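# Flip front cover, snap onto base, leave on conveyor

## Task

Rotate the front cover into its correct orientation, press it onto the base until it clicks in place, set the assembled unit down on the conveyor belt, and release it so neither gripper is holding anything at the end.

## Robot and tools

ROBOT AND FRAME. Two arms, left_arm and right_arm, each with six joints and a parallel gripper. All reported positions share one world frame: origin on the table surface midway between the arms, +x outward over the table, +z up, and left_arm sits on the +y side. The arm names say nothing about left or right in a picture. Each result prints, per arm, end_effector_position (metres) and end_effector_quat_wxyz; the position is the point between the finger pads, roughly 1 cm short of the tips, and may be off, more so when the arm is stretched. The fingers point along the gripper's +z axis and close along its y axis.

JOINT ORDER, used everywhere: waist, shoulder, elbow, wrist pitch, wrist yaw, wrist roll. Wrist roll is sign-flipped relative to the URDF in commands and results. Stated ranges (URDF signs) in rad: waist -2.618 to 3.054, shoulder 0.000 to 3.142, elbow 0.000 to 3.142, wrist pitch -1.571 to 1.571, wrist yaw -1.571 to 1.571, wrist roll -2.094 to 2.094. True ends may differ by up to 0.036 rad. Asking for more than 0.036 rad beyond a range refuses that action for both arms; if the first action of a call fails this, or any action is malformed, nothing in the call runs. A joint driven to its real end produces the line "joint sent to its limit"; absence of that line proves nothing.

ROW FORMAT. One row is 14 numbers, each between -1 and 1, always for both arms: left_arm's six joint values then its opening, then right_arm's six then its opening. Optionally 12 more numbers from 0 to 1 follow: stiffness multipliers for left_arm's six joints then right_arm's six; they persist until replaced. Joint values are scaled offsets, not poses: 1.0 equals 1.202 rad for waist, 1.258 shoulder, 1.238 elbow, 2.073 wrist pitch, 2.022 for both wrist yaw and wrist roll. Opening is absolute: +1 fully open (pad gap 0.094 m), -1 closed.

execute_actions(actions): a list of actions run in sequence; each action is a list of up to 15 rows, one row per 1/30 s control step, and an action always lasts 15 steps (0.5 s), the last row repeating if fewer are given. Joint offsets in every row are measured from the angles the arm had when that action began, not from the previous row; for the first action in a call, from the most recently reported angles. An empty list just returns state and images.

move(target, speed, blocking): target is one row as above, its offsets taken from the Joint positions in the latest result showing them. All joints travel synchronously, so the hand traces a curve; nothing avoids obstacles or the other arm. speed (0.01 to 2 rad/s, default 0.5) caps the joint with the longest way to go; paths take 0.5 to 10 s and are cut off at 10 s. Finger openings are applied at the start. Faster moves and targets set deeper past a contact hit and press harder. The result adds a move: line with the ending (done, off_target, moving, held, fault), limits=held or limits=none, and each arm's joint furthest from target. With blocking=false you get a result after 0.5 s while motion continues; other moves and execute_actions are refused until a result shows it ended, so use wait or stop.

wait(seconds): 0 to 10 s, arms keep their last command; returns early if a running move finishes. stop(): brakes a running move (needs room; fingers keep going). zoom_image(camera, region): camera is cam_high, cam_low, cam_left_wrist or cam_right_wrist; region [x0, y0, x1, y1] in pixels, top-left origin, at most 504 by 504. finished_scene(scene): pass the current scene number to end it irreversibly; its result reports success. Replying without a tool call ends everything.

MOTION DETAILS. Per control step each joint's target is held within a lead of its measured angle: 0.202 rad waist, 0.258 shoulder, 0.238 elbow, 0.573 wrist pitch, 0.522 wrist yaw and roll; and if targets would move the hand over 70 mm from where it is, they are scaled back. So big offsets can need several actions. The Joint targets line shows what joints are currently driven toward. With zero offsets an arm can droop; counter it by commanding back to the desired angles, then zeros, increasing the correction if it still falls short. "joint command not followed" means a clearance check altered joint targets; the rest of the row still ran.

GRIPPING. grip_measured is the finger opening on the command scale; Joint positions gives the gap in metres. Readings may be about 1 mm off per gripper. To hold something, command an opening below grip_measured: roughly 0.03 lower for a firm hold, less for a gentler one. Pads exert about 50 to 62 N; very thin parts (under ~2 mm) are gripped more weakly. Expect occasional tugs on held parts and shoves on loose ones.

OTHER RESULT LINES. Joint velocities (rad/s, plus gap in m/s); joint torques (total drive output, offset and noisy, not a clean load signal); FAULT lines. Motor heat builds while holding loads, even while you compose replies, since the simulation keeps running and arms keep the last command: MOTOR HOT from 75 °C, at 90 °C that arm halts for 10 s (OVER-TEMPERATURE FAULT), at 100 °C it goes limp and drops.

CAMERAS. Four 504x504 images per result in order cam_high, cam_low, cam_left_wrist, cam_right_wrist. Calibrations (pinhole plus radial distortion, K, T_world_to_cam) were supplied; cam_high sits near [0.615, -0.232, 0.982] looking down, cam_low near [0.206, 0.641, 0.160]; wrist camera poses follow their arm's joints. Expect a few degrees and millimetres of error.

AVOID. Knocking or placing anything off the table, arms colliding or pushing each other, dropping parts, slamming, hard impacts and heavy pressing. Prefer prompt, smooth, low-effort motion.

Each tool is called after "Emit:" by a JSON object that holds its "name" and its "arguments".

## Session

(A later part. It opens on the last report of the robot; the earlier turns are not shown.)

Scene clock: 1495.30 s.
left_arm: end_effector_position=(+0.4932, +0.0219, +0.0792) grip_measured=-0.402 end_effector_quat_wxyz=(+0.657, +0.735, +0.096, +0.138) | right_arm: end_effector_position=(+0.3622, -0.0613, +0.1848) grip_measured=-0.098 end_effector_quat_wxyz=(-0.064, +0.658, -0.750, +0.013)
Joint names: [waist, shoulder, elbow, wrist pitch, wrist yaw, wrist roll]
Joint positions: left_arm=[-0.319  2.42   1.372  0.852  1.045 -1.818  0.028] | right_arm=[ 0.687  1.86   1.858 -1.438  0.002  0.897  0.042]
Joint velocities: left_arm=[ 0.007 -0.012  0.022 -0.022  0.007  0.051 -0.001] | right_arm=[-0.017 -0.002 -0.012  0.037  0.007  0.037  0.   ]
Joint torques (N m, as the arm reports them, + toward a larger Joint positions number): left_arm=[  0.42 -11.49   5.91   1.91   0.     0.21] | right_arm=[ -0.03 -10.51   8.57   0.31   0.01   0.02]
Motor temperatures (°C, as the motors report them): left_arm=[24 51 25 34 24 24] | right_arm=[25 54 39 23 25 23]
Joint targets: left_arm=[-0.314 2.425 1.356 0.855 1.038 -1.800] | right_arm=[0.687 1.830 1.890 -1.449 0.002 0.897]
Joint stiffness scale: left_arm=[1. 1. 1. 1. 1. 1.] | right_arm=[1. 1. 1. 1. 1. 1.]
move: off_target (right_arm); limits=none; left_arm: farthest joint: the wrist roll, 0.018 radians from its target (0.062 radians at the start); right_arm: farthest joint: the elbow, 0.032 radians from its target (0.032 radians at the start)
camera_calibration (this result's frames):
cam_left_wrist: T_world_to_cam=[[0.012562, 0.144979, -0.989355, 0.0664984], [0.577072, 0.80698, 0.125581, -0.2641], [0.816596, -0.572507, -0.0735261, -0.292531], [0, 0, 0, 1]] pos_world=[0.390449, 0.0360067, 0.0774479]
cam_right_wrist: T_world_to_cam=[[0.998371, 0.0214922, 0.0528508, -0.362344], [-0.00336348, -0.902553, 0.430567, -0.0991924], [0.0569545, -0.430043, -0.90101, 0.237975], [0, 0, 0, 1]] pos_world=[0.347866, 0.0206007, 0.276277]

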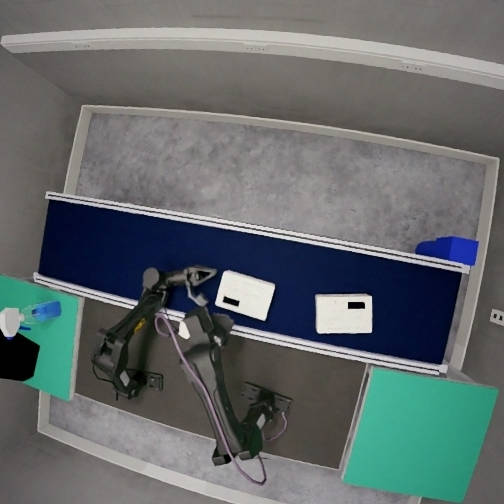

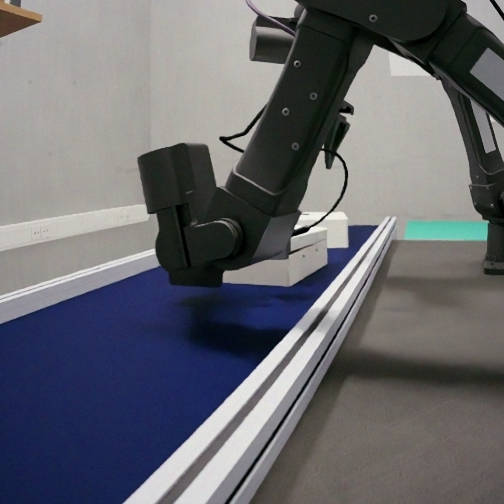

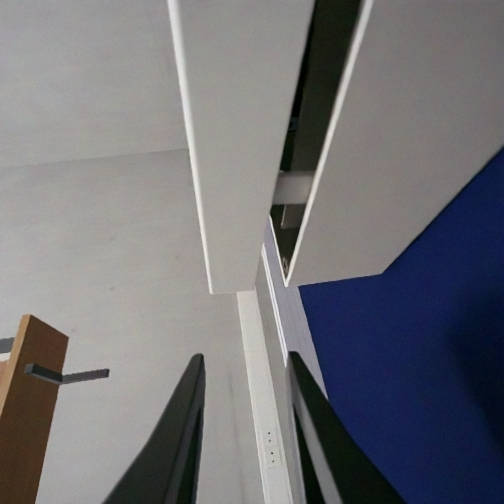

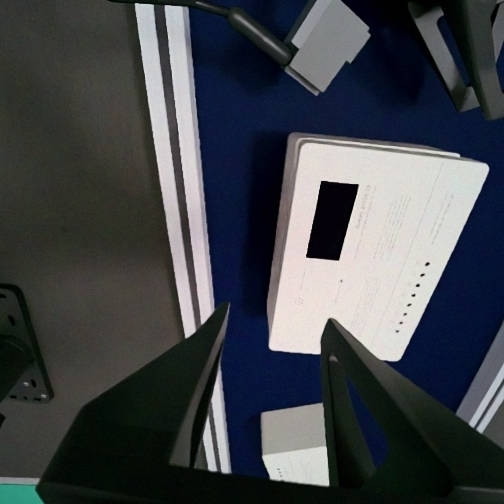

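Emit:
{"name": "move", "arguments": {"target": [0.0241,0.0731,0.160,-0.0444,0.1073,-0.0198,-0.404,0.0,-0.0238,0.0258,-0.0053,0.0,0.0,-0.1], "speed": 0.15}}

Scene clock: 1572.23 s.
left_arm: end_effector_position=(+0.4924, +0.0187, +0.0839) grip_measured=-0.402 end_effector_quat_wxyz=(+0.679, +0.728, +0.016, +0.095) | right_arm: end_effector_position=(+0.3622, -0.0613, +0.1848) grip_measured=-0.098 end_effector_quat_wxyz=(-0.064, +0.658, -0.750, +0.013)
Joint names: [waist, shoulder, elbow, wrist pitch, wrist yaw, wrist roll]
Joint positions: left_arm=[-0.298  2.505  1.536  0.783  1.245 -1.863  0.028] | right_arm=[ 0.687  1.86   1.858 -1.438  0.002  0.897  0.042]
Joint velocities: left_arm=[-0.007 -0.017  0.022 -0.037  0.022  0.037 -0.   ] | right_arm=[-0.007 -0.007 -0.002 -0.007 -0.066  0.11  -0.   ]
Joint torques (N m, as the arm reports them, + toward a larger Joint positions number): left_arm=[  0.55 -11.89   9.99   1.55   0.26   0.07] | right_arm=[ -0.03 -10.52   8.57   0.31   0.01   0.02]
Motor temperatures (°C, as the motors report them): left_arm=[24 51 26 35 24 24] | right_arm=[25 54 39 23 25 23]
Joint targets: left_arm=[-0.290 2.512 1.570 0.760 1.262 -1.858] | right_arm=[0.687 1.830 1.890 -1.449 0.002 0.897]
Joint stiffness scale: left_arm=[1. 1. 1. 1. 1. 1.] | right_arm=[1. 1. 1. 1. 1. 1.]
move: off_target (left_arm, right_arm); limits=none; left_arm: farthest joint: the elbow, 0.035 radians from its target (0.199 radians at the start); right_arm: farthest joint: the elbow, 0.032 radians from its target (0.032 radians at the start)
camera_calibration (this result's frames):
cam_left_wrist: T_world_to_cam=[[0.0825903, 0.108372, -0.990674, 0.0378965], [0.705833, 0.695412, 0.134916, -0.323783], [0.703547, -0.710393, -0.0190584, -0.239665], [0, 0, 0, 1]] pos_world=[0.394022, 0.0507992, 0.076659]
cam_right_wrist: T_world_to_cam=[[0.998371, 0.0214922, 0.0528508, -0.362344], [-0.00336348, -0.902553, 0.430567, -0.0991924], [0.0569545, -0.430043, -0.90101, 0.237975], [0, 0, 0, 1]] pos_world=[0.347866, 0.0206007, 0.276277]

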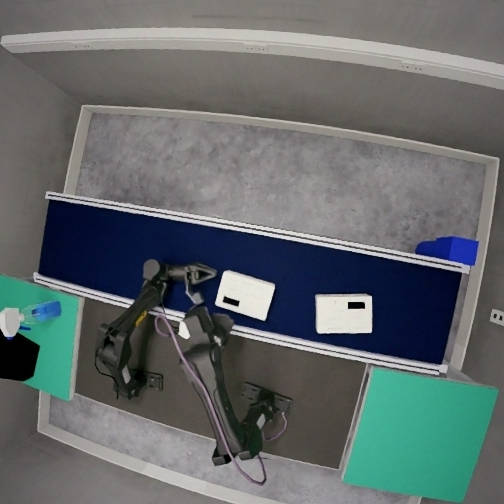

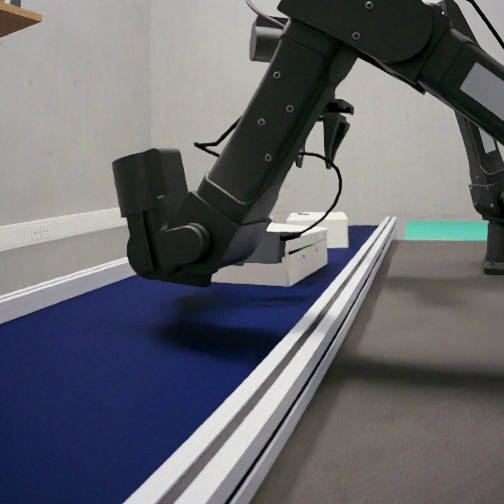

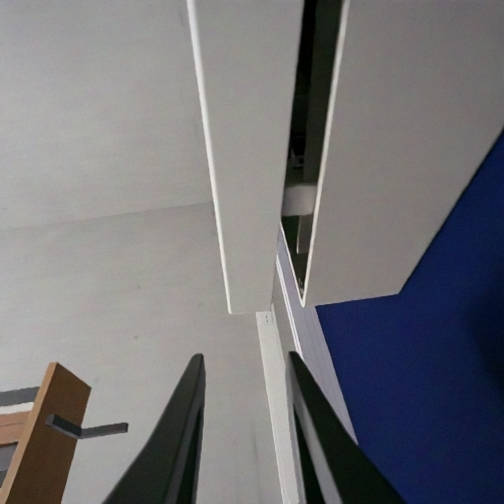

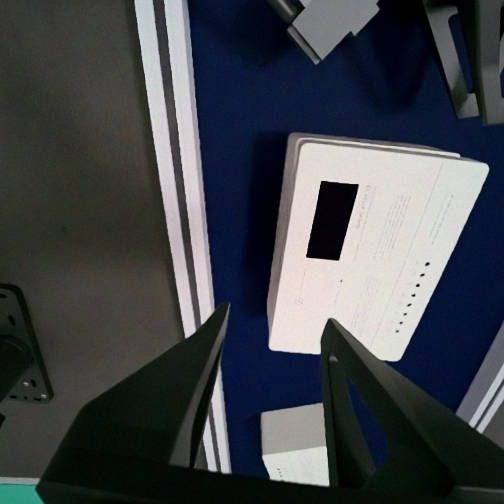

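Emit:
{"name": "execute_actions", "arguments": {"actions": [[[0.0067,0.0056,0.0275,-0.0111,0.0084,0.0025,-0.17,0.0,-0.0238,0.0258,-0.0053,0.0,0.0,-0.1]]]}}

Scene clock: 1589.63 s.
left_arm: end_effector_position=(+0.4922, +0.0187, +0.0839) grip_measured=-0.172 end_effector_quat_wxyz=(+0.679, +0.728, +0.016, +0.095) | right_arm: end_effector_position=(+0.3622, -0.0613, +0.1848) grip_measured=-0.098 end_effector_quat_wxyz=(-0.064, +0.658, -0.750, +0.013)
Joint names: [waist, shoulder, elbow, wrist pitch, wrist yaw, wrist roll]
Joint positions: left_arm=[-0.298  2.505  1.536  0.783  1.246 -1.864  0.039] | right_arm=[ 0.687  1.86   1.858 -1.438  0.002  0.897  0.042]
Joint velocities: left_arm=[ 0.002 -0.012 -0.007  0.007  0.051 -0.022 -0.001] | right_arm=[ 0.002  0.002  0.017 -0.037 -0.037 -0.022 -0.   ]
Joint torques (N m, as the arm reports them, + toward a larger Joint positions number): left_arm=[  0.65 -11.93  10.01   1.54   0.26   0.08] | right_arm=[ -0.04 -10.52   8.57   0.31   0.01   0.02]
Motor temperatures (°C, as the motors report them): left_arm=[24 52 28 34 25 24] | right_arm=[25 54 39 23 25 23]
Joint targets: left_arm=[-0.290 2.512 1.570 0.761 1.262 -1.858] | right_arm=[0.687 1.830 1.890 -1.449 0.002 0.897]
Joint stiffness scale: left_arm=[1. 1. 1. 1. 1. 1.] | right_arm=[1. 1. 1. 1. 1. 1.]
camera_calibration (this result's frames):
cam_left_wrist: T_world_to_cam=[[0.0830241, 0.108231, -0.990653, 0.0377208], [0.706322, 0.694877, 0.135112, -0.323924], [0.703005, -0.710937, -0.018754, -0.239336], [0, 0, 0, 1]] pos_world=[0.393918, 0.0508518, 0.0766456]
cam_right_wrist: T_world_to_cam=[[0.998371, 0.0214922, 0.0528508, -0.362344], [-0.00336348, -0.902553, 0.430567, -0.0991924], [0.0569545, -0.430043, -0.90101, 0.237975], [0, 0, 0, 1]] pos_world=[0.347866, 0.0206007, 0.276277]

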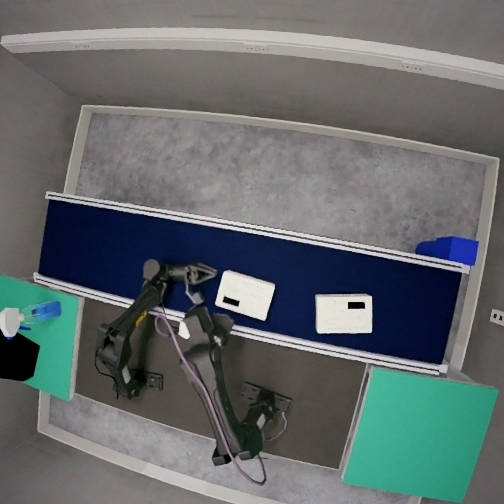

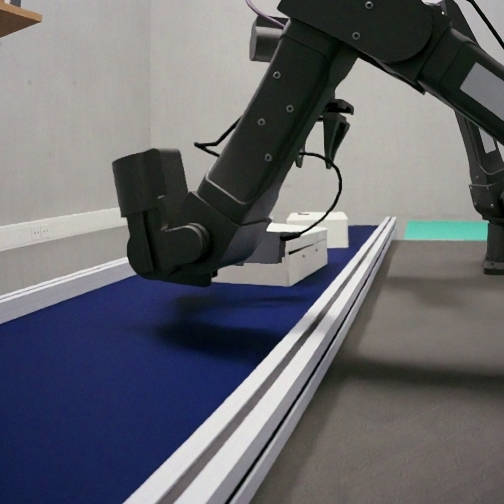

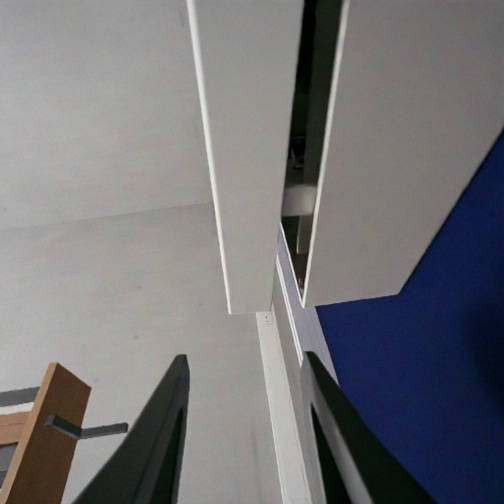

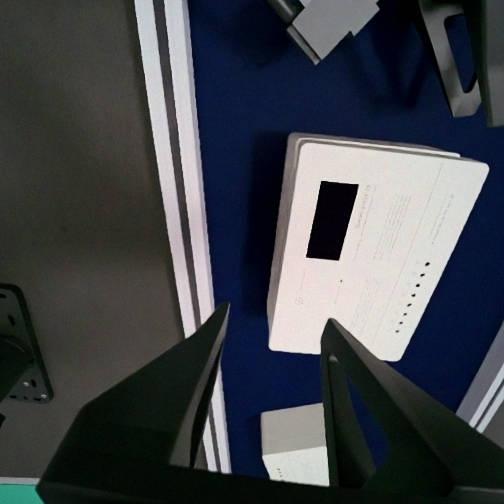

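Emit:
{"name": "zoom_image", "arguments": {"camera": "cam_left_wrist", "region": [170, 150, 400, 380]}}

Region (170, 150, 400, 380) of cam_left_wrist's 504x504 image, scaled by 2.191, with more detail than that image has.

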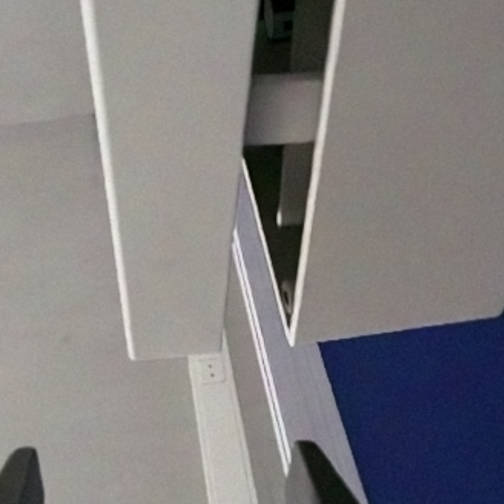

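Emit:
{"name": "move", "arguments": {"target": [-0.0433,0.0056,0.0275,-0.0111,0.0084,0.0025,-0.17,0.0,-0.0238,0.0258,-0.0053,0.0,0.0,-0.1], "speed": 0.06}}

Scene clock: 1634.00 s.
left_arm: end_effector_position=(+0.4800, -0.0045, +0.0839) grip_measured=-0.172 end_effector_quat_wxyz=(+0.681, +0.728, -0.002, +0.080) | right_arm: end_effector_position=(+0.3622, -0.0613, +0.1848) grip_measured=-0.098 end_effector_quat_wxyz=(-0.064, +0.658, -0.750, +0.013)
Joint names: [waist, shoulder, elbow, wrist pitch, wrist yaw, wrist roll]
Joint positions: left_arm=[-0.343  2.505  1.536  0.783  1.247 -1.867  0.039] | right_arm=[ 0.687  1.86   1.858 -1.438  0.002  0.897  0.042]
Joint velocities: left_arm=[-0.017  0.002  0.002 -0.066 -0.037 -0.022 -0.   ] | right_arm=[ 0.012  0.002 -0.007 -0.037 -0.007 -0.007 -0.   ]
Joint torques (N m, as the arm reports them, + toward a larger Joint positions number): left_arm=[ -0.66 -11.97  10.01   1.53   0.24   0.1 ] | right_arm=[ -0.03 -10.51   8.57   0.31   0.01   0.02]
Motor temperatures (°C, as the motors report them): left_arm=[24 52 29 33 25 24] | right_arm=[25 54 39 23 25 23]
Joint targets: left_arm=[-0.350 2.512 1.570 0.760 1.263 -1.858] | right_arm=[0.687 1.830 1.890 -1.449 0.002 0.897]
Joint stiffness scale: left_arm=[1. 1. 1. 1. 1. 1.] | right_arm=[1. 1. 1. 1. 1. 1.]
move: off_target (left_arm, right_arm); limits=none; left_arm: farthest joint: the elbow, 0.034 radians from its target (0.034 radians at the start); right_arm: farthest joint: the elbow, 0.032 radians from its target (0.032 radians at the start)
camera_calibration (this result's frames):
cam_left_wrist: T_world_to_cam=[[0.0909564, 0.104442, -0.990363, 0.0374178], [0.737587, 0.661113, 0.137461, -0.314552], [0.669098, -0.742982, -0.0169024, -0.23125], [0, 0, 0, 1]] pos_world=[0.383335, 0.0322323, 0.0763871]
cam_right_wrist: T_world_to_cam=[[0.998371, 0.0214922, 0.0528508, -0.362344], [-0.00336348, -0.902553, 0.430567, -0.0991924], [0.0569545, -0.430043, -0.90101, 0.237975], [0, 0, 0, 1]] pos_world=[0.347866, 0.0206007, 0.276277]

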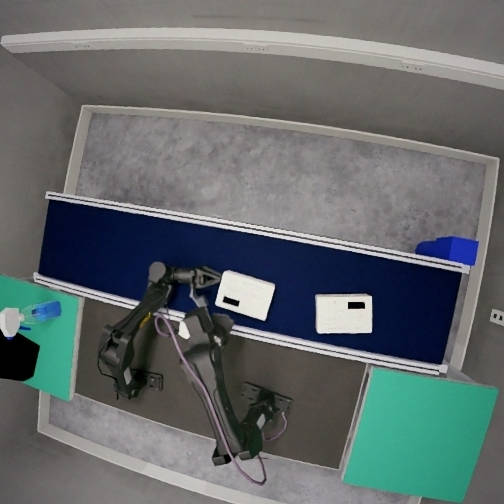

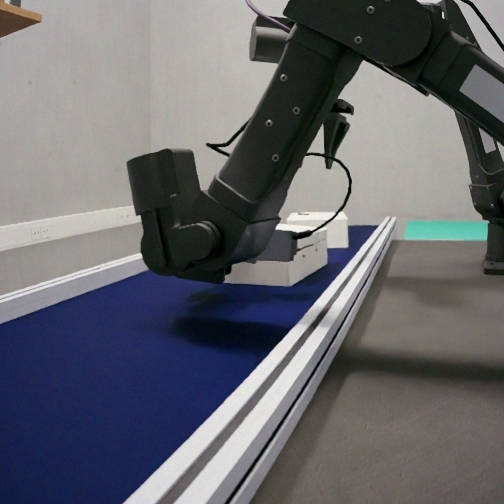

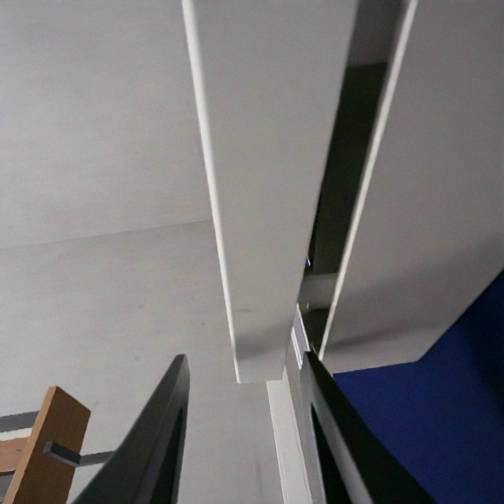

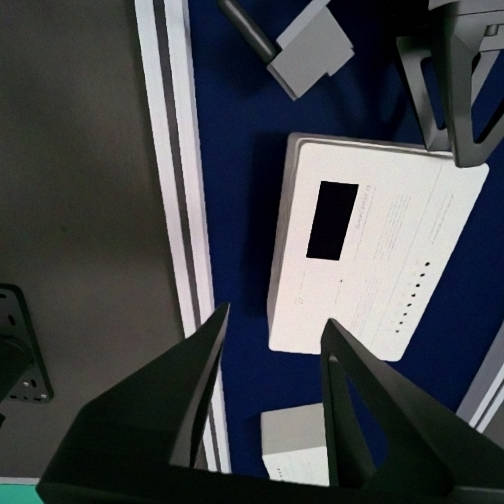

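Emit:
{"name": "zoom_image", "arguments": {"camera": "cam_left_wrist", "region": [200, 200, 430, 430]}}

Emit:
{"name": "zoom_image", "arguments": {"camera": "cam_right_wrist", "region": [304, 20, 504, 220]}}

Region (200, 200, 430, 430) of cam_left_wrist's 504x504 image, scaled by 2.191, with more detail than that image has.

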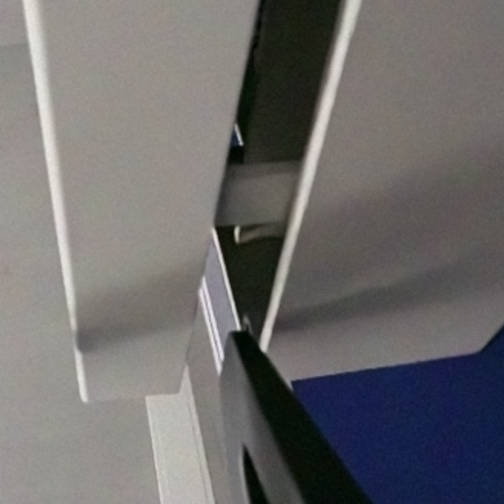

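Region (304, 20, 504, 220) of cam_right_wrist's 504x504 image, scaled by 2.520, with more detail than that image has.

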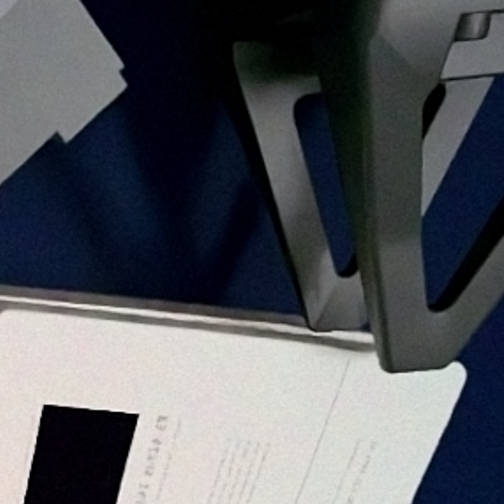

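Emit:
{"name": "move", "arguments": {"target": [-0.0283,0.0056,0.0275,-0.0111,0.0079,0.0045,-0.245,0.0,-0.0238,0.0258,-0.0053,0.0,0.0,-0.1], "speed": 0.04}}

Scene clock: 1664.03 s.
left_arm: end_effector_position=(+0.4725, -0.0175, +0.0840) grip_measured=-0.243 end_effector_quat_wxyz=(+0.682, +0.728, -0.013, +0.072) | right_arm: end_effector_position=(+0.3622, -0.0613, +0.1848) grip_measured=-0.098 end_effector_quat_wxyz=(-0.064, +0.658, -0.750, +0.013)
Joint names: [waist, shoulder, elbow, wrist pitch, wrist yaw, wrist roll]
Joint positions: left_arm=[-0.37   2.505  1.536  0.783  1.247 -1.87   0.036] | right_arm=[ 0.687  1.86   1.858 -1.438  0.002  0.897  0.042]
Joint velocities: left_arm=[ 0.007 -0.032  0.002 -0.051  0.022  0.022  0.   ] | right_arm=[ 0.002 -0.007 -0.007 -0.051 -0.007 -0.037  0.001]
Joint torques (N m, as the arm reports them, + toward a larger Joint positions number): left_arm=[ -0.57 -12.05  10.06   1.53   0.25   0.13] | right_arm=[ -0.03 -10.51   8.57   0.31   0.01   0.02]
Motor temperatures (°C, as the motors report them): left_arm=[24 53 29 33 25 24] | right_arm=[25 54 39 23 25 23]
Joint targets: left_arm=[-0.377 2.512 1.570 0.760 1.263 -1.858] | right_arm=[0.687 1.830 1.890 -1.449 0.002 0.897]
Joint stiffness scale: left_arm=[1. 1. 1. 1. 1. 1.] | right_arm=[1. 1. 1. 1. 1. 1.]
move: off_target (left_arm, right_arm); limits=none; left_arm: farthest joint: the elbow, 0.034 radians from its target (0.034 radians at the start); right_arm: farthest joint: the elbow, 0.032 radians from its target (0.032 radians at the start)
camera_calibration (this result's frames):
cam_left_wrist: T_world_to_cam=[[0.0967195, 0.102154, -0.990056, 0.0366858], [0.754668, 0.641026, 0.139865, -0.30902], [0.648939, -0.760691, -0.0150928, -0.226879], [0, 0, 0, 1]] pos_world=[0.37689, 0.0217572, 0.076118]
cam_right_wrist: T_world_to_cam=[[0.998371, 0.0214922, 0.0528508, -0.362344], [-0.00336348, -0.902553, 0.430567, -0.0991924], [0.0569545, -0.430043, -0.90101, 0.237975], [0, 0, 0, 1]] pos_world=[0.347866, 0.0206007, 0.276277]

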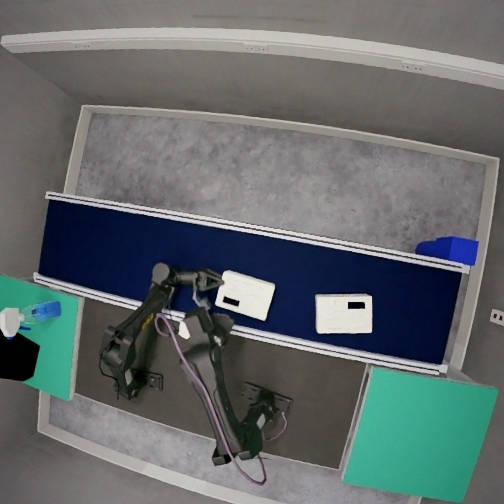

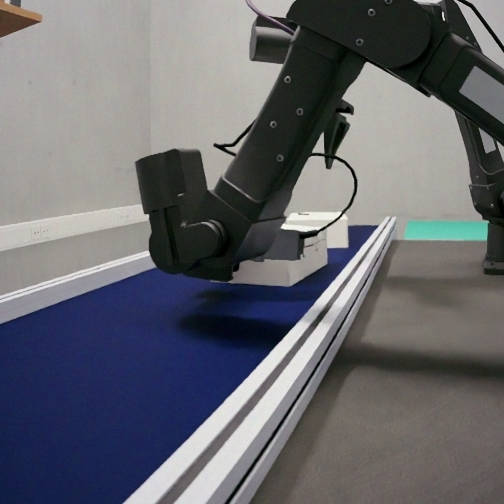

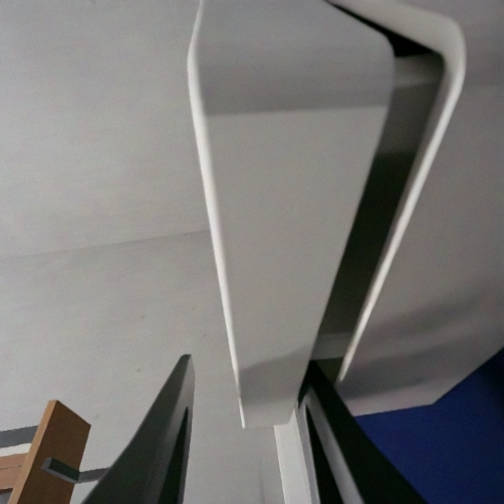

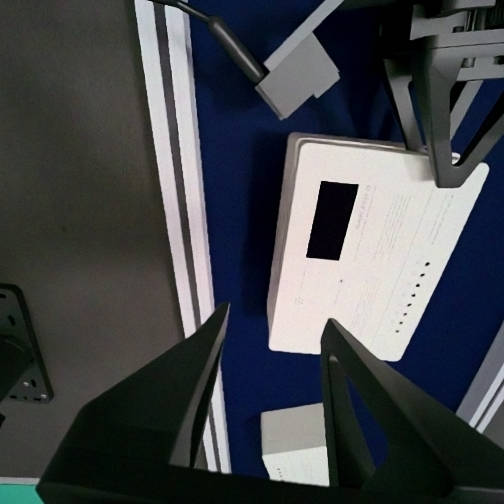

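Emit:
{"name": "zoom_image", "arguments": {"camera": "cam_left_wrist", "region": [200, 260, 430, 490]}}

Emit:
{"name": "zoom_image", "arguments": {"camera": "cam_right_wrist", "region": [304, 20, 504, 220]}}

Region (200, 260, 430, 490) of cam_left_wrist's 504x504 image, scaled by 2.191, with more detail than that image has.

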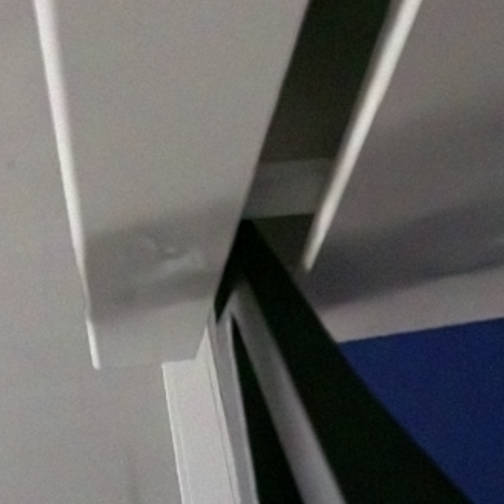

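Region (304, 20, 504, 220) of cam_right_wrist's 504x504 image, scaled by 2.520, with more detail than that image has.

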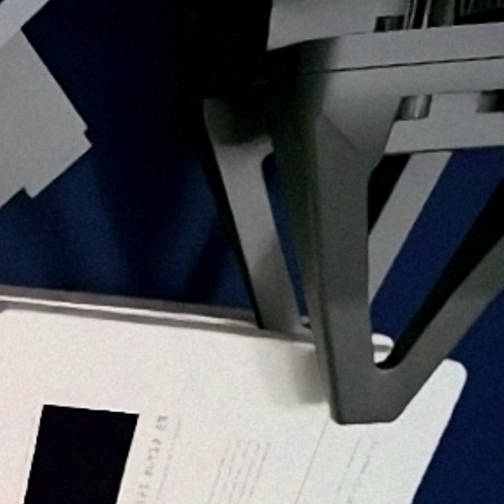

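Emit:
{"name": "execute_actions", "arguments": {"actions": [[[-0.0058,0.0056,0.0275,-0.0111,0.0079,0.0059,-0.28,0.0,-0.0238,0.0258,-0.0053,0.0,0.0,-0.1],[-0.0058,0.0056,0.0275,-0.0111,0.0079,0.0059,-0.31,0.0,-0.0238,0.0258,-0.0053,0.0,0.0,-0.1],[-0.0058,0.0056,0.0275,-0.0111,0.0079,0.0059,-0.34,0.0,-0.0238,0.0258,-0.0053,0.0,0.0,-0.1],[-0.0058,0.0056,0.0275,-0.0111,0.0079,0.0059,-0.37,0.0,-0.0238,0.0258,-0.0053,0.0,0.0,-0.1],[-0.0058,0.0056,0.0275,-0.0111,0.0079,0.0059,-0.40,0.0,-0.0238,0.0258,-0.0053,0.0,0.0,-0.1],[-0.0058,0.0056,0.0275,-0.0111,0.0079,0.0059,-0.42,0.0,-0.0238,0.0258,-0.0053,0.0,0.0,-0.1],[-0.0058,0.0056,0.0275,-0.0111,0.0079,0.0059,-0.44,0.0,-0.0238,0.0258,-0.0053,0.0,0.0,-0.1],[-0.0058,0.0056,0.0275,-0.0111,0.0079,0.0059,-0.46,0.0,-0.0238,0.0258,-0.0053,0.0,0.0,-0.1],[-0.0058,0.0056,0.0275,-0.0111,0.0079,0.0059,-0.48,0.0,-0.0238,0.0258,-0.0053,0.0,0.0,-0.1],[-0.0058,0.0056,0.0275,-0.0111,0.0079,0.0059,-0.50,0.0,-0.0238,0.0258,-0.0053,0.0,0.0,-0.1],[-0.0058,0.0056,0.0275,-0.0111,0.0079,0.0059,-0.52,0.0,-0.0238,0.0258,-0.0053,0.0,0.0,-0.1],[-0.0058,0.0056,0.0275,-0.0111,0.0079,0.0059,-0.54,0.0,-0.0238,0.0258,-0.0053,0.0,0.0,-0.1],[-0.0058,0.0056,0.0275,-0.0111,0.0079,0.0059,-0.56,0.0,-0.0238,0.0258,-0.0053,0.0,0.0,-0.1]]]}}

Scene clock: 1694.63 s.
left_arm: end_effector_position=(+0.4724, -0.0175, +0.0832) grip_measured=-0.558 end_effector_quat_wxyz=(+0.682, +0.728, -0.011, +0.070) | right_arm: end_effector_position=(+0.3622, -0.0613, +0.1848) grip_measured=-0.098 end_effector_quat_wxyz=(-0.064, +0.658, -0.750, +0.013)
Joint names: [waist, shoulder, elbow, wrist pitch, wrist yaw, wrist roll]
Joint positions: left_arm=[-0.37   2.505  1.536  0.778  1.247 -1.87   0.021] | right_arm=[ 0.687  1.86   1.858 -1.438  0.002  0.897  0.042]
Joint velocities: left_arm=[-0.007 -0.012  0.002 -0.037  0.095  0.022 -0.002] | right_arm=[ 0.007  0.012  0.002 -0.081 -0.007  0.022 -0.001]
Joint torques (N m, as the arm reports them, + toward a larger Joint positions number): left_arm=[ -0.61 -11.87   9.96   1.59   0.27   0.15] | right_arm=[ -0.03 -10.51   8.57   0.31   0.01   0.02]
Motor temperatures (°C, as the motors report them): left_arm=[24 53 29 32 25 24] | right_arm=[25 55 39 23 25 23]
Joint targets: left_arm=[-0.377 2.512 1.570 0.760 1.263 -1.858] | right_arm=[0.687 1.830 1.890 -1.449 0.002 0.897]
Joint stiffness scale: left_arm=[1. 1. 1. 1. 1. 1.] | right_arm=[1. 1. 1. 1. 1. 1.]
camera_calibration (this result's frames):
cam_left_wrist: T_world_to_cam=[[0.091204, 0.103453, -0.990444, 0.0386493], [0.755438, 0.640844, 0.136501, -0.308926], [0.648842, -0.760668, -0.0197049, -0.226349], [0, 0, 0, 1]] pos_world=[0.376714, 0.0217987, 0.0759884]
cam_right_wrist: T_world_to_cam=[[0.998371, 0.0214922, 0.0528508, -0.362344], [-0.00336348, -0.902553, 0.430567, -0.0991924], [0.0569545, -0.430043, -0.90101, 0.237975], [0, 0, 0, 1]] pos_world=[0.347866, 0.0206007, 0.276277]

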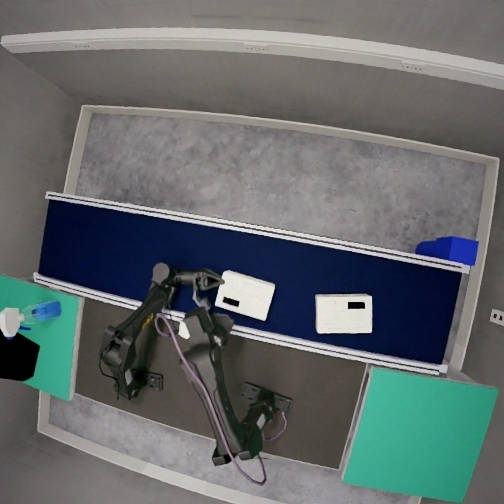

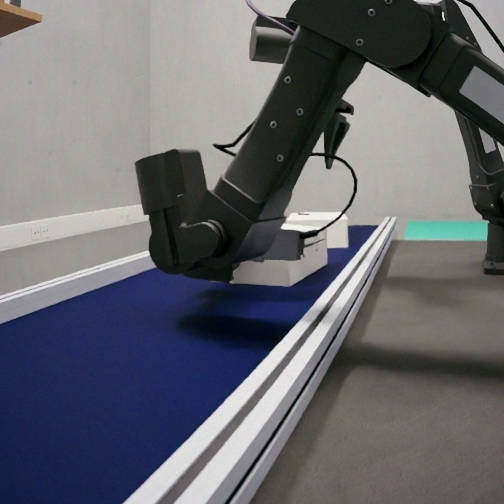

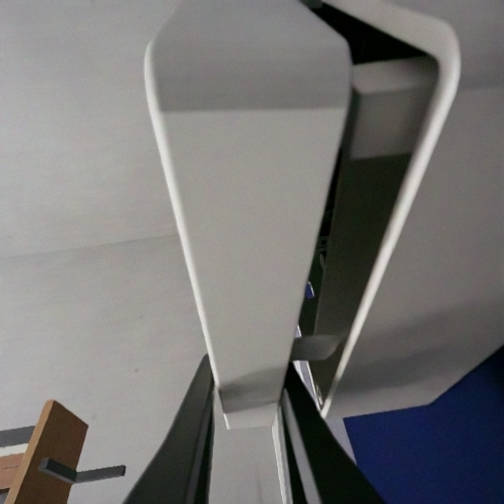

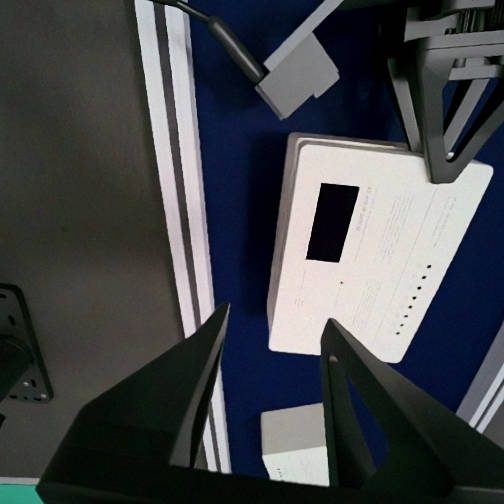

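Emit:
{"name": "execute_actions", "arguments": {"actions": [[[-0.0058,0.0056,0.0275,-0.0087,0.0079,0.0059,-0.575,0.0,-0.0238,0.0258,-0.0053,0.0,0.0,-0.1],[-0.0058,0.0056,0.0275,-0.0087,0.0079,0.0059,-0.59,0.0,-0.0238,0.0258,-0.0053,0.0,0.0,-0.1],[-0.0058,0.0056,0.0275,-0.0087,0.0079,0.0059,-0.60,0.0,-0.0238,0.0258,-0.0053,0.0,0.0,-0.1],[-0.0058,0.0056,0.0275,-0.0087,0.0079,0.0059,-0.61,0.0,-0.0238,0.0258,-0.0053,0.0,0.0,-0.1],[-0.0058,0.0056,0.0275,-0.0087,0.0079,0.0059,-0.62,0.0,-0.0238,0.0258,-0.0053,0.0,0.0,-0.1],[-0.0058,0.0056,0.0275,-0.0087,0.0079,0.0059,-0.63,0.0,-0.0238,0.0258,-0.0053,0.0,0.0,-0.1],[-0.0058,0.0056,0.0275,-0.0087,0.0079,0.0059,-0.64,0.0,-0.0238,0.0258,-0.0053,0.0,0.0,-0.1],[-0.0058,0.0056,0.0275,-0.0087,0.0079,0.0059,-0.65,0.0,-0.0238,0.0258,-0.0053,0.0,0.0,-0.1],[-0.0058,0.0056,0.0275,-0.0087,0.0079,0.0059,-0.66,0.0,-0.0238,0.0258,-0.0053,0.0,0.0,-0.1]]]}}

Scene clock: 1713.00 s.
left_arm: end_effector_position=(+0.4723, -0.0175, +0.0832) grip_measured=-0.637 end_effector_quat_wxyz=(+0.682, +0.728, -0.008, +0.066) | right_arm: end_effector_position=(+0.3622, -0.0613, +0.1848) grip_measured=-0.098 end_effector_quat_wxyz=(-0.064, +0.658, -0.750, +0.013)
Joint names: [waist, shoulder, elbow, wrist pitch, wrist yaw, wrist roll]
Joint positions: left_arm=[-0.37   2.505  1.536  0.777  1.247 -1.86   0.017] | right_arm=[ 0.687  1.86   1.858 -1.438  0.002  0.897  0.042]
Joint velocities: left_arm=[ 0.017  0.002 -0.022 -0.037  0.007  0.022 -0.   ] | right_arm=[-0.032 -0.012 -0.017 -0.007 -0.007  0.007  0.   ]
Joint torques (N m, as the arm reports them, + toward a larger Joint positions number): left_arm=[ -0.68 -11.83  10.01   1.58   0.26   0.04] | right_arm=[ -0.03 -10.52   8.57   0.31   0.01   0.02]
Motor temperatures (°C, as the motors report them): left_arm=[24 53 30 32 25 24] | right_arm=[25 55 40 23 25 23]
Joint targets: left_arm=[-0.377 2.512 1.570 0.760 1.263 -1.858] | right_arm=[0.687 1.830 1.890 -1.449 0.002 0.897]
Joint stiffness scale: left_arm=[1. 1. 1. 1. 1. 1.] | right_arm=[1. 1. 1. 1. 1. 1.]
camera_calibration (this result's frames):
cam_left_wrist: T_world_to_cam=[[0.0817795, 0.102702, -0.991345, 0.043135], [0.756581, 0.641084, 0.128828, -0.308759], [0.648766, -0.760568, -0.0252748, -0.225803], [0, 0, 0, 1]] pos_world=[0.376567, 0.0217717, 0.0768314]
cam_right_wrist: T_world_to_cam=[[0.998371, 0.0214922, 0.0528508, -0.362344], [-0.00336348, -0.902553, 0.430567, -0.0991924], [0.0569545, -0.430043, -0.90101, 0.237975], [0, 0, 0, 1]] pos_world=[0.347866, 0.0206007, 0.276277]

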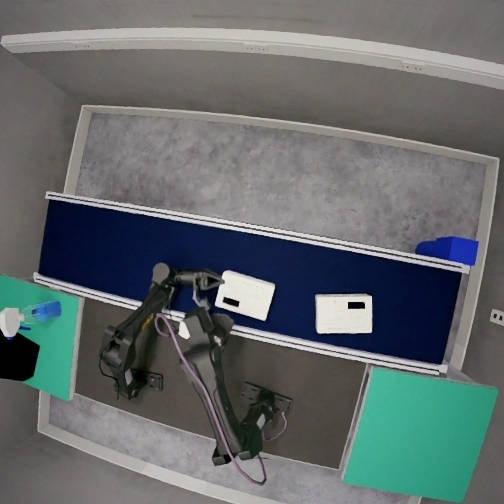

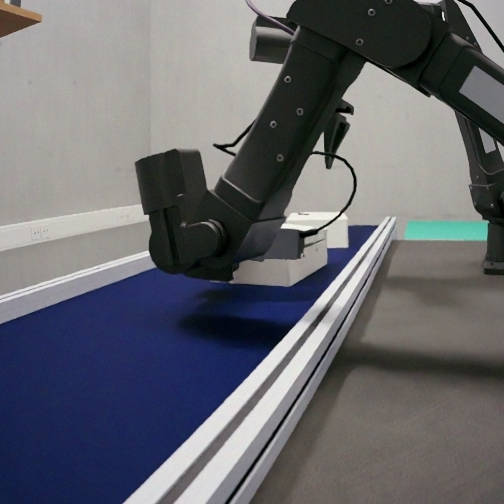

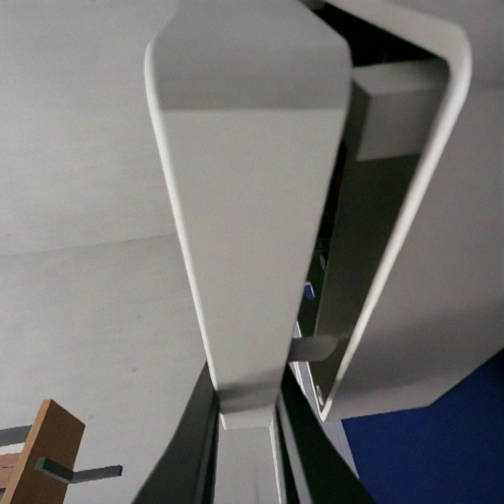

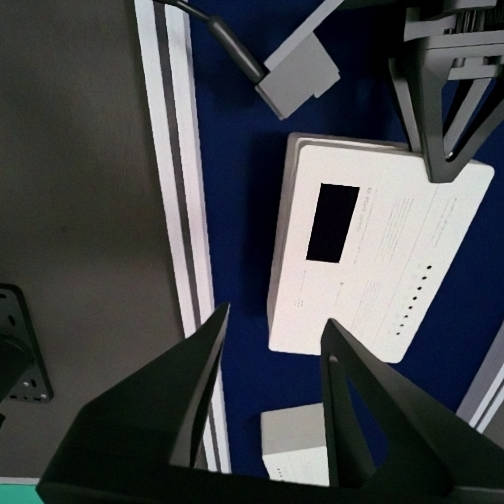

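Emit:
{"name": "move", "arguments": {"target": [-0.0058,-0.0715,0.0275,0.006,0.0079,0.069,-0.67,0.0,-0.0238,0.0258,-0.0053,0.0,0.0,-0.1], "speed": 0.08}}

Scene clock: 1765.70 s.
left_arm: end_effector_position=(+0.4736, -0.0178, +0.1150) grip_measured=-0.639 end_effector_quat_wxyz=(+0.691, +0.721, +0.014, +0.049) | right_arm: end_effector_position=(+0.3622, -0.0613, +0.1848) grip_measured=-0.098 end_effector_quat_wxyz=(-0.064, +0.658, -0.750, +0.013)
Joint names: [waist, shoulder, elbow, wrist pitch, wrist yaw, wrist roll]
Joint positions: left_arm=[-0.37   2.445  1.536  0.781  1.247 -1.744  0.017] | right_arm=[ 0.687  1.86   1.858 -1.438  0.002  0.897  0.042]
Joint velocities: left_arm=[ 0.002  0.002  0.002 -0.037  0.022  0.11   0.   ] | right_arm=[-0.012  0.002  0.007  0.037  0.007  0.037  0.001]
Joint torques (N m, as the arm reports them, + toward a larger Joint positions number): left_arm=[ -0.57 -14.19  10.21   1.78   0.23   0.3 ] | right_arm=[ -0.03 -10.51   8.57   0.31   0.     0.02]
Motor temperatures (°C, as the motors report them): left_arm=[24 54 30 32 25 24] | right_arm=[25 55 40 23 25 23]
Joint targets: left_arm=[-0.377 2.415 1.570 0.790 1.264 -1.721] | right_arm=[0.687 1.830 1.890 -1.449 0.002 0.897]
Joint stiffness scale: left_arm=[1. 1. 1. 1. 1. 1.] | right_arm=[1. 1. 1. 1. 1. 1.]
move: off_target (left_arm, right_arm); limits=none; left_arm: farthest joint: the elbow, 0.034 radians from its target (0.034 radians at the start); right_arm: farthest joint: the elbow, 0.032 radians from its target (0.032 radians at the start)
camera_calibration (this result's frames):
cam_left_wrist: T_world_to_cam=[[0.0270434, 0.078464, -0.99655, 0.100635], [0.757977, 0.648338, 0.0716165, -0.307597], [0.651721, -0.757298, -0.0419406, -0.225473], [0, 0, 0, 1]] pos_world=[0.377375, 0.0207808, 0.11286]
cam_right_wrist: T_world_to_cam=[[0.998371, 0.0214922, 0.0528508, -0.362344], [-0.00336348, -0.902553, 0.430567, -0.0991924], [0.0569545, -0.430043, -0.90101, 0.237975], [0, 0, 0, 1]] pos_world=[0.347866, 0.0206007, 0.276277]

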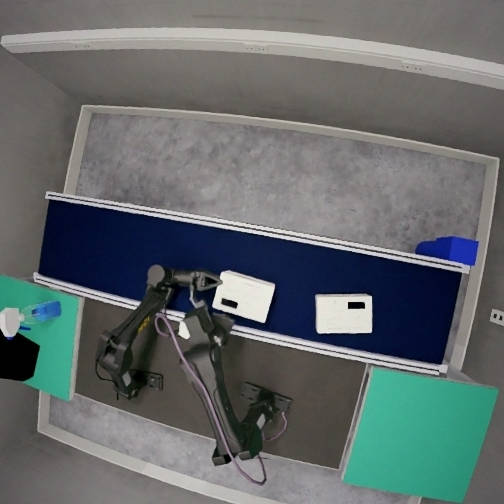

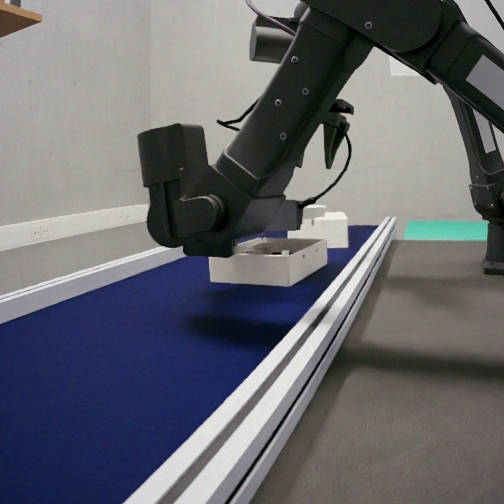

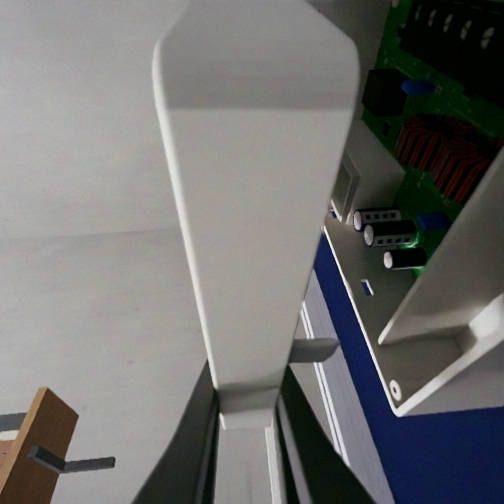

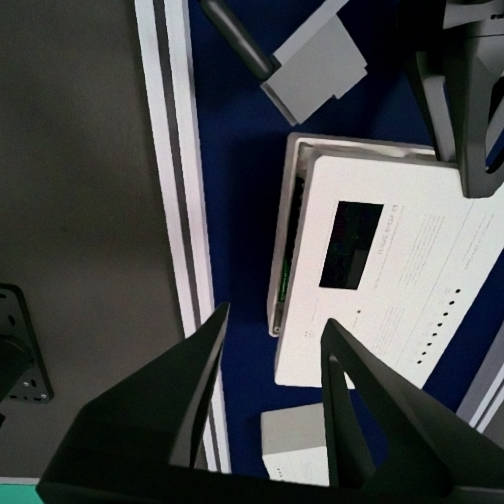

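Emit:
{"name": "zoom_image", "arguments": {"camera": "cam_low", "region": [180, 170, 380, 320]}}

Emit:
{"name": "zoom_image", "arguments": {"camera": "cam_left_wrist", "region": [280, 0, 504, 430]}}

Region (180, 170, 380, 320) of cam_low's 504x504 image, scaled by 2.520, with more detail than that image has; it fills the top 378 rows of this view, and the rest is white.

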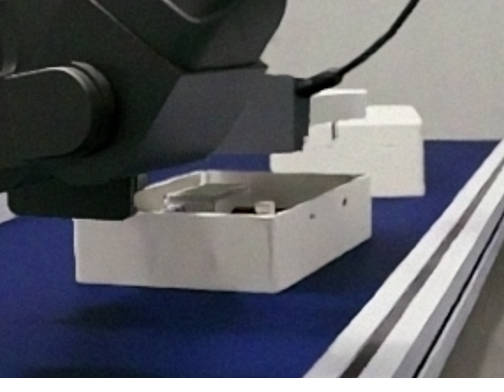

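Region (280, 0, 504, 430) of cam_left_wrist's 504x504 image, scaled by 1.172, with more detail than that image has; it fills the left 263 columns of this view, and the rest is white.

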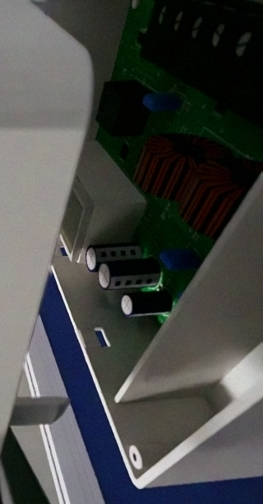

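Emit:
{"name": "move", "arguments": {"target": [0.40,-0.0238,0.0275,0.0043,0.0084,0.0114,-0.67,0.0,-0.0238,0.0258,-0.0053,0.0,0.0,-0.1], "speed": 0.3}}

Scene clock: 1815.53 s.
left_arm: end_effector_position=(+0.5513, +0.2462, +0.1150) grip_measured=-0.639 end_effector_quat_wxyz=(+0.659, +0.697, +0.187, +0.213) | right_arm: end_effector_position=(+0.3622, -0.0613, +0.1848) grip_measured=-0.098 end_effector_quat_wxyz=(-0.064, +0.658, -0.750, +0.013)
Joint names: [waist, shoulder, elbow, wrist pitch, wrist yaw, wrist roll]
Joint positions: left_arm=[ 0.117  2.445  1.536  0.781  1.247 -1.744  0.017] | right_arm=[ 0.687  1.86   1.858 -1.438  0.002  0.897  0.042]
Joint velocities: left_arm=[ 0.012  0.007 -0.032 -0.022 -0.037 -0.037  0.   ] | right_arm=[ 0.007 -0.007  0.007 -0.007  0.007 -0.066  0.001]
Joint torques (N m, as the arm reports them, + toward a larger Joint positions number): left_arm=[ -0.4  -14.13  10.24   1.81   0.22   0.25] | right_arm=[ -0.03 -10.51   8.58   0.31   0.01   0.02]
Motor temperatures (°C, as the motors report them): left_arm=[24 59 30 33 25 24] | right_arm=[25 55 40 23 25 23]
Joint targets: left_arm=[0.111 2.416 1.570 0.790 1.264 -1.721] | right_arm=[0.687 1.830 1.890 -1.449 0.002 0.897]
Joint stiffness scale: left_arm=[1. 1. 1. 1. 1. 1.] | right_arm=[1. 1. 1. 1. 1. 1.]
move: off_target (left_arm, right_arm); limits=none; left_arm: farthest joint: the elbow, 0.034 radians from its target (0.034 radians at the start); right_arm: farthest joint: the elbow, 0.032 radians from its target (0.032 radians at the start)
camera_calibration (this result's frames):
cam_left_wrist: T_world_to_cam=[[-0.0127259, 0.081963, -0.996554, 0.098891], [0.367371, 0.927316, 0.0715771, -0.39101], [0.929987, -0.365194, -0.0419118, -0.326153], [0, 0, 0, 1]] pos_world=[0.448222, 0.235375, 0.112868]
cam_right_wrist: T_world_to_cam=[[0.998371, 0.0214922, 0.0528508, -0.362344], [-0.00336348, -0.902553, 0.430567, -0.0991924], [0.0569545, -0.430043, -0.90101, 0.237975], [0, 0, 0, 1]] pos_world=[0.347866, 0.0206007, 0.276277]

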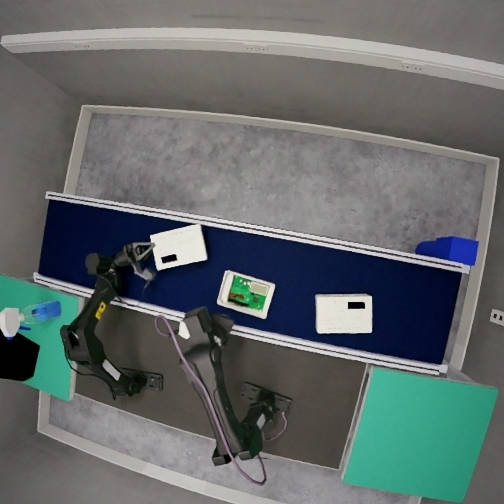

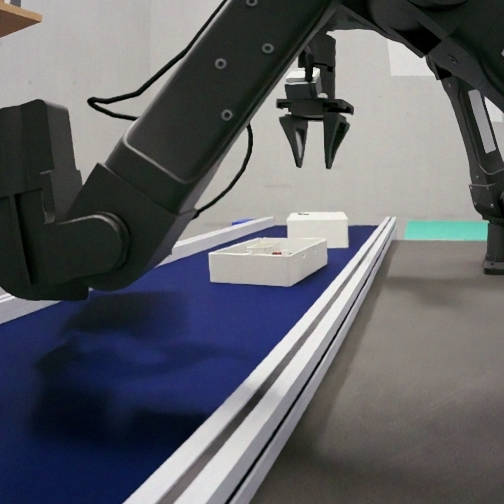

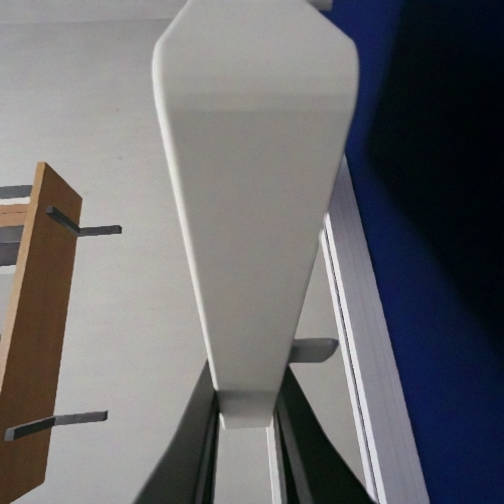

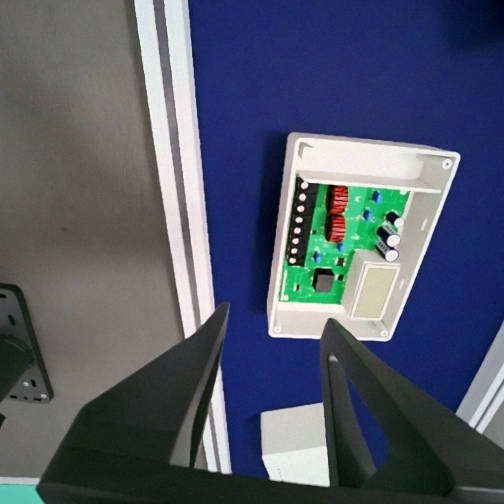

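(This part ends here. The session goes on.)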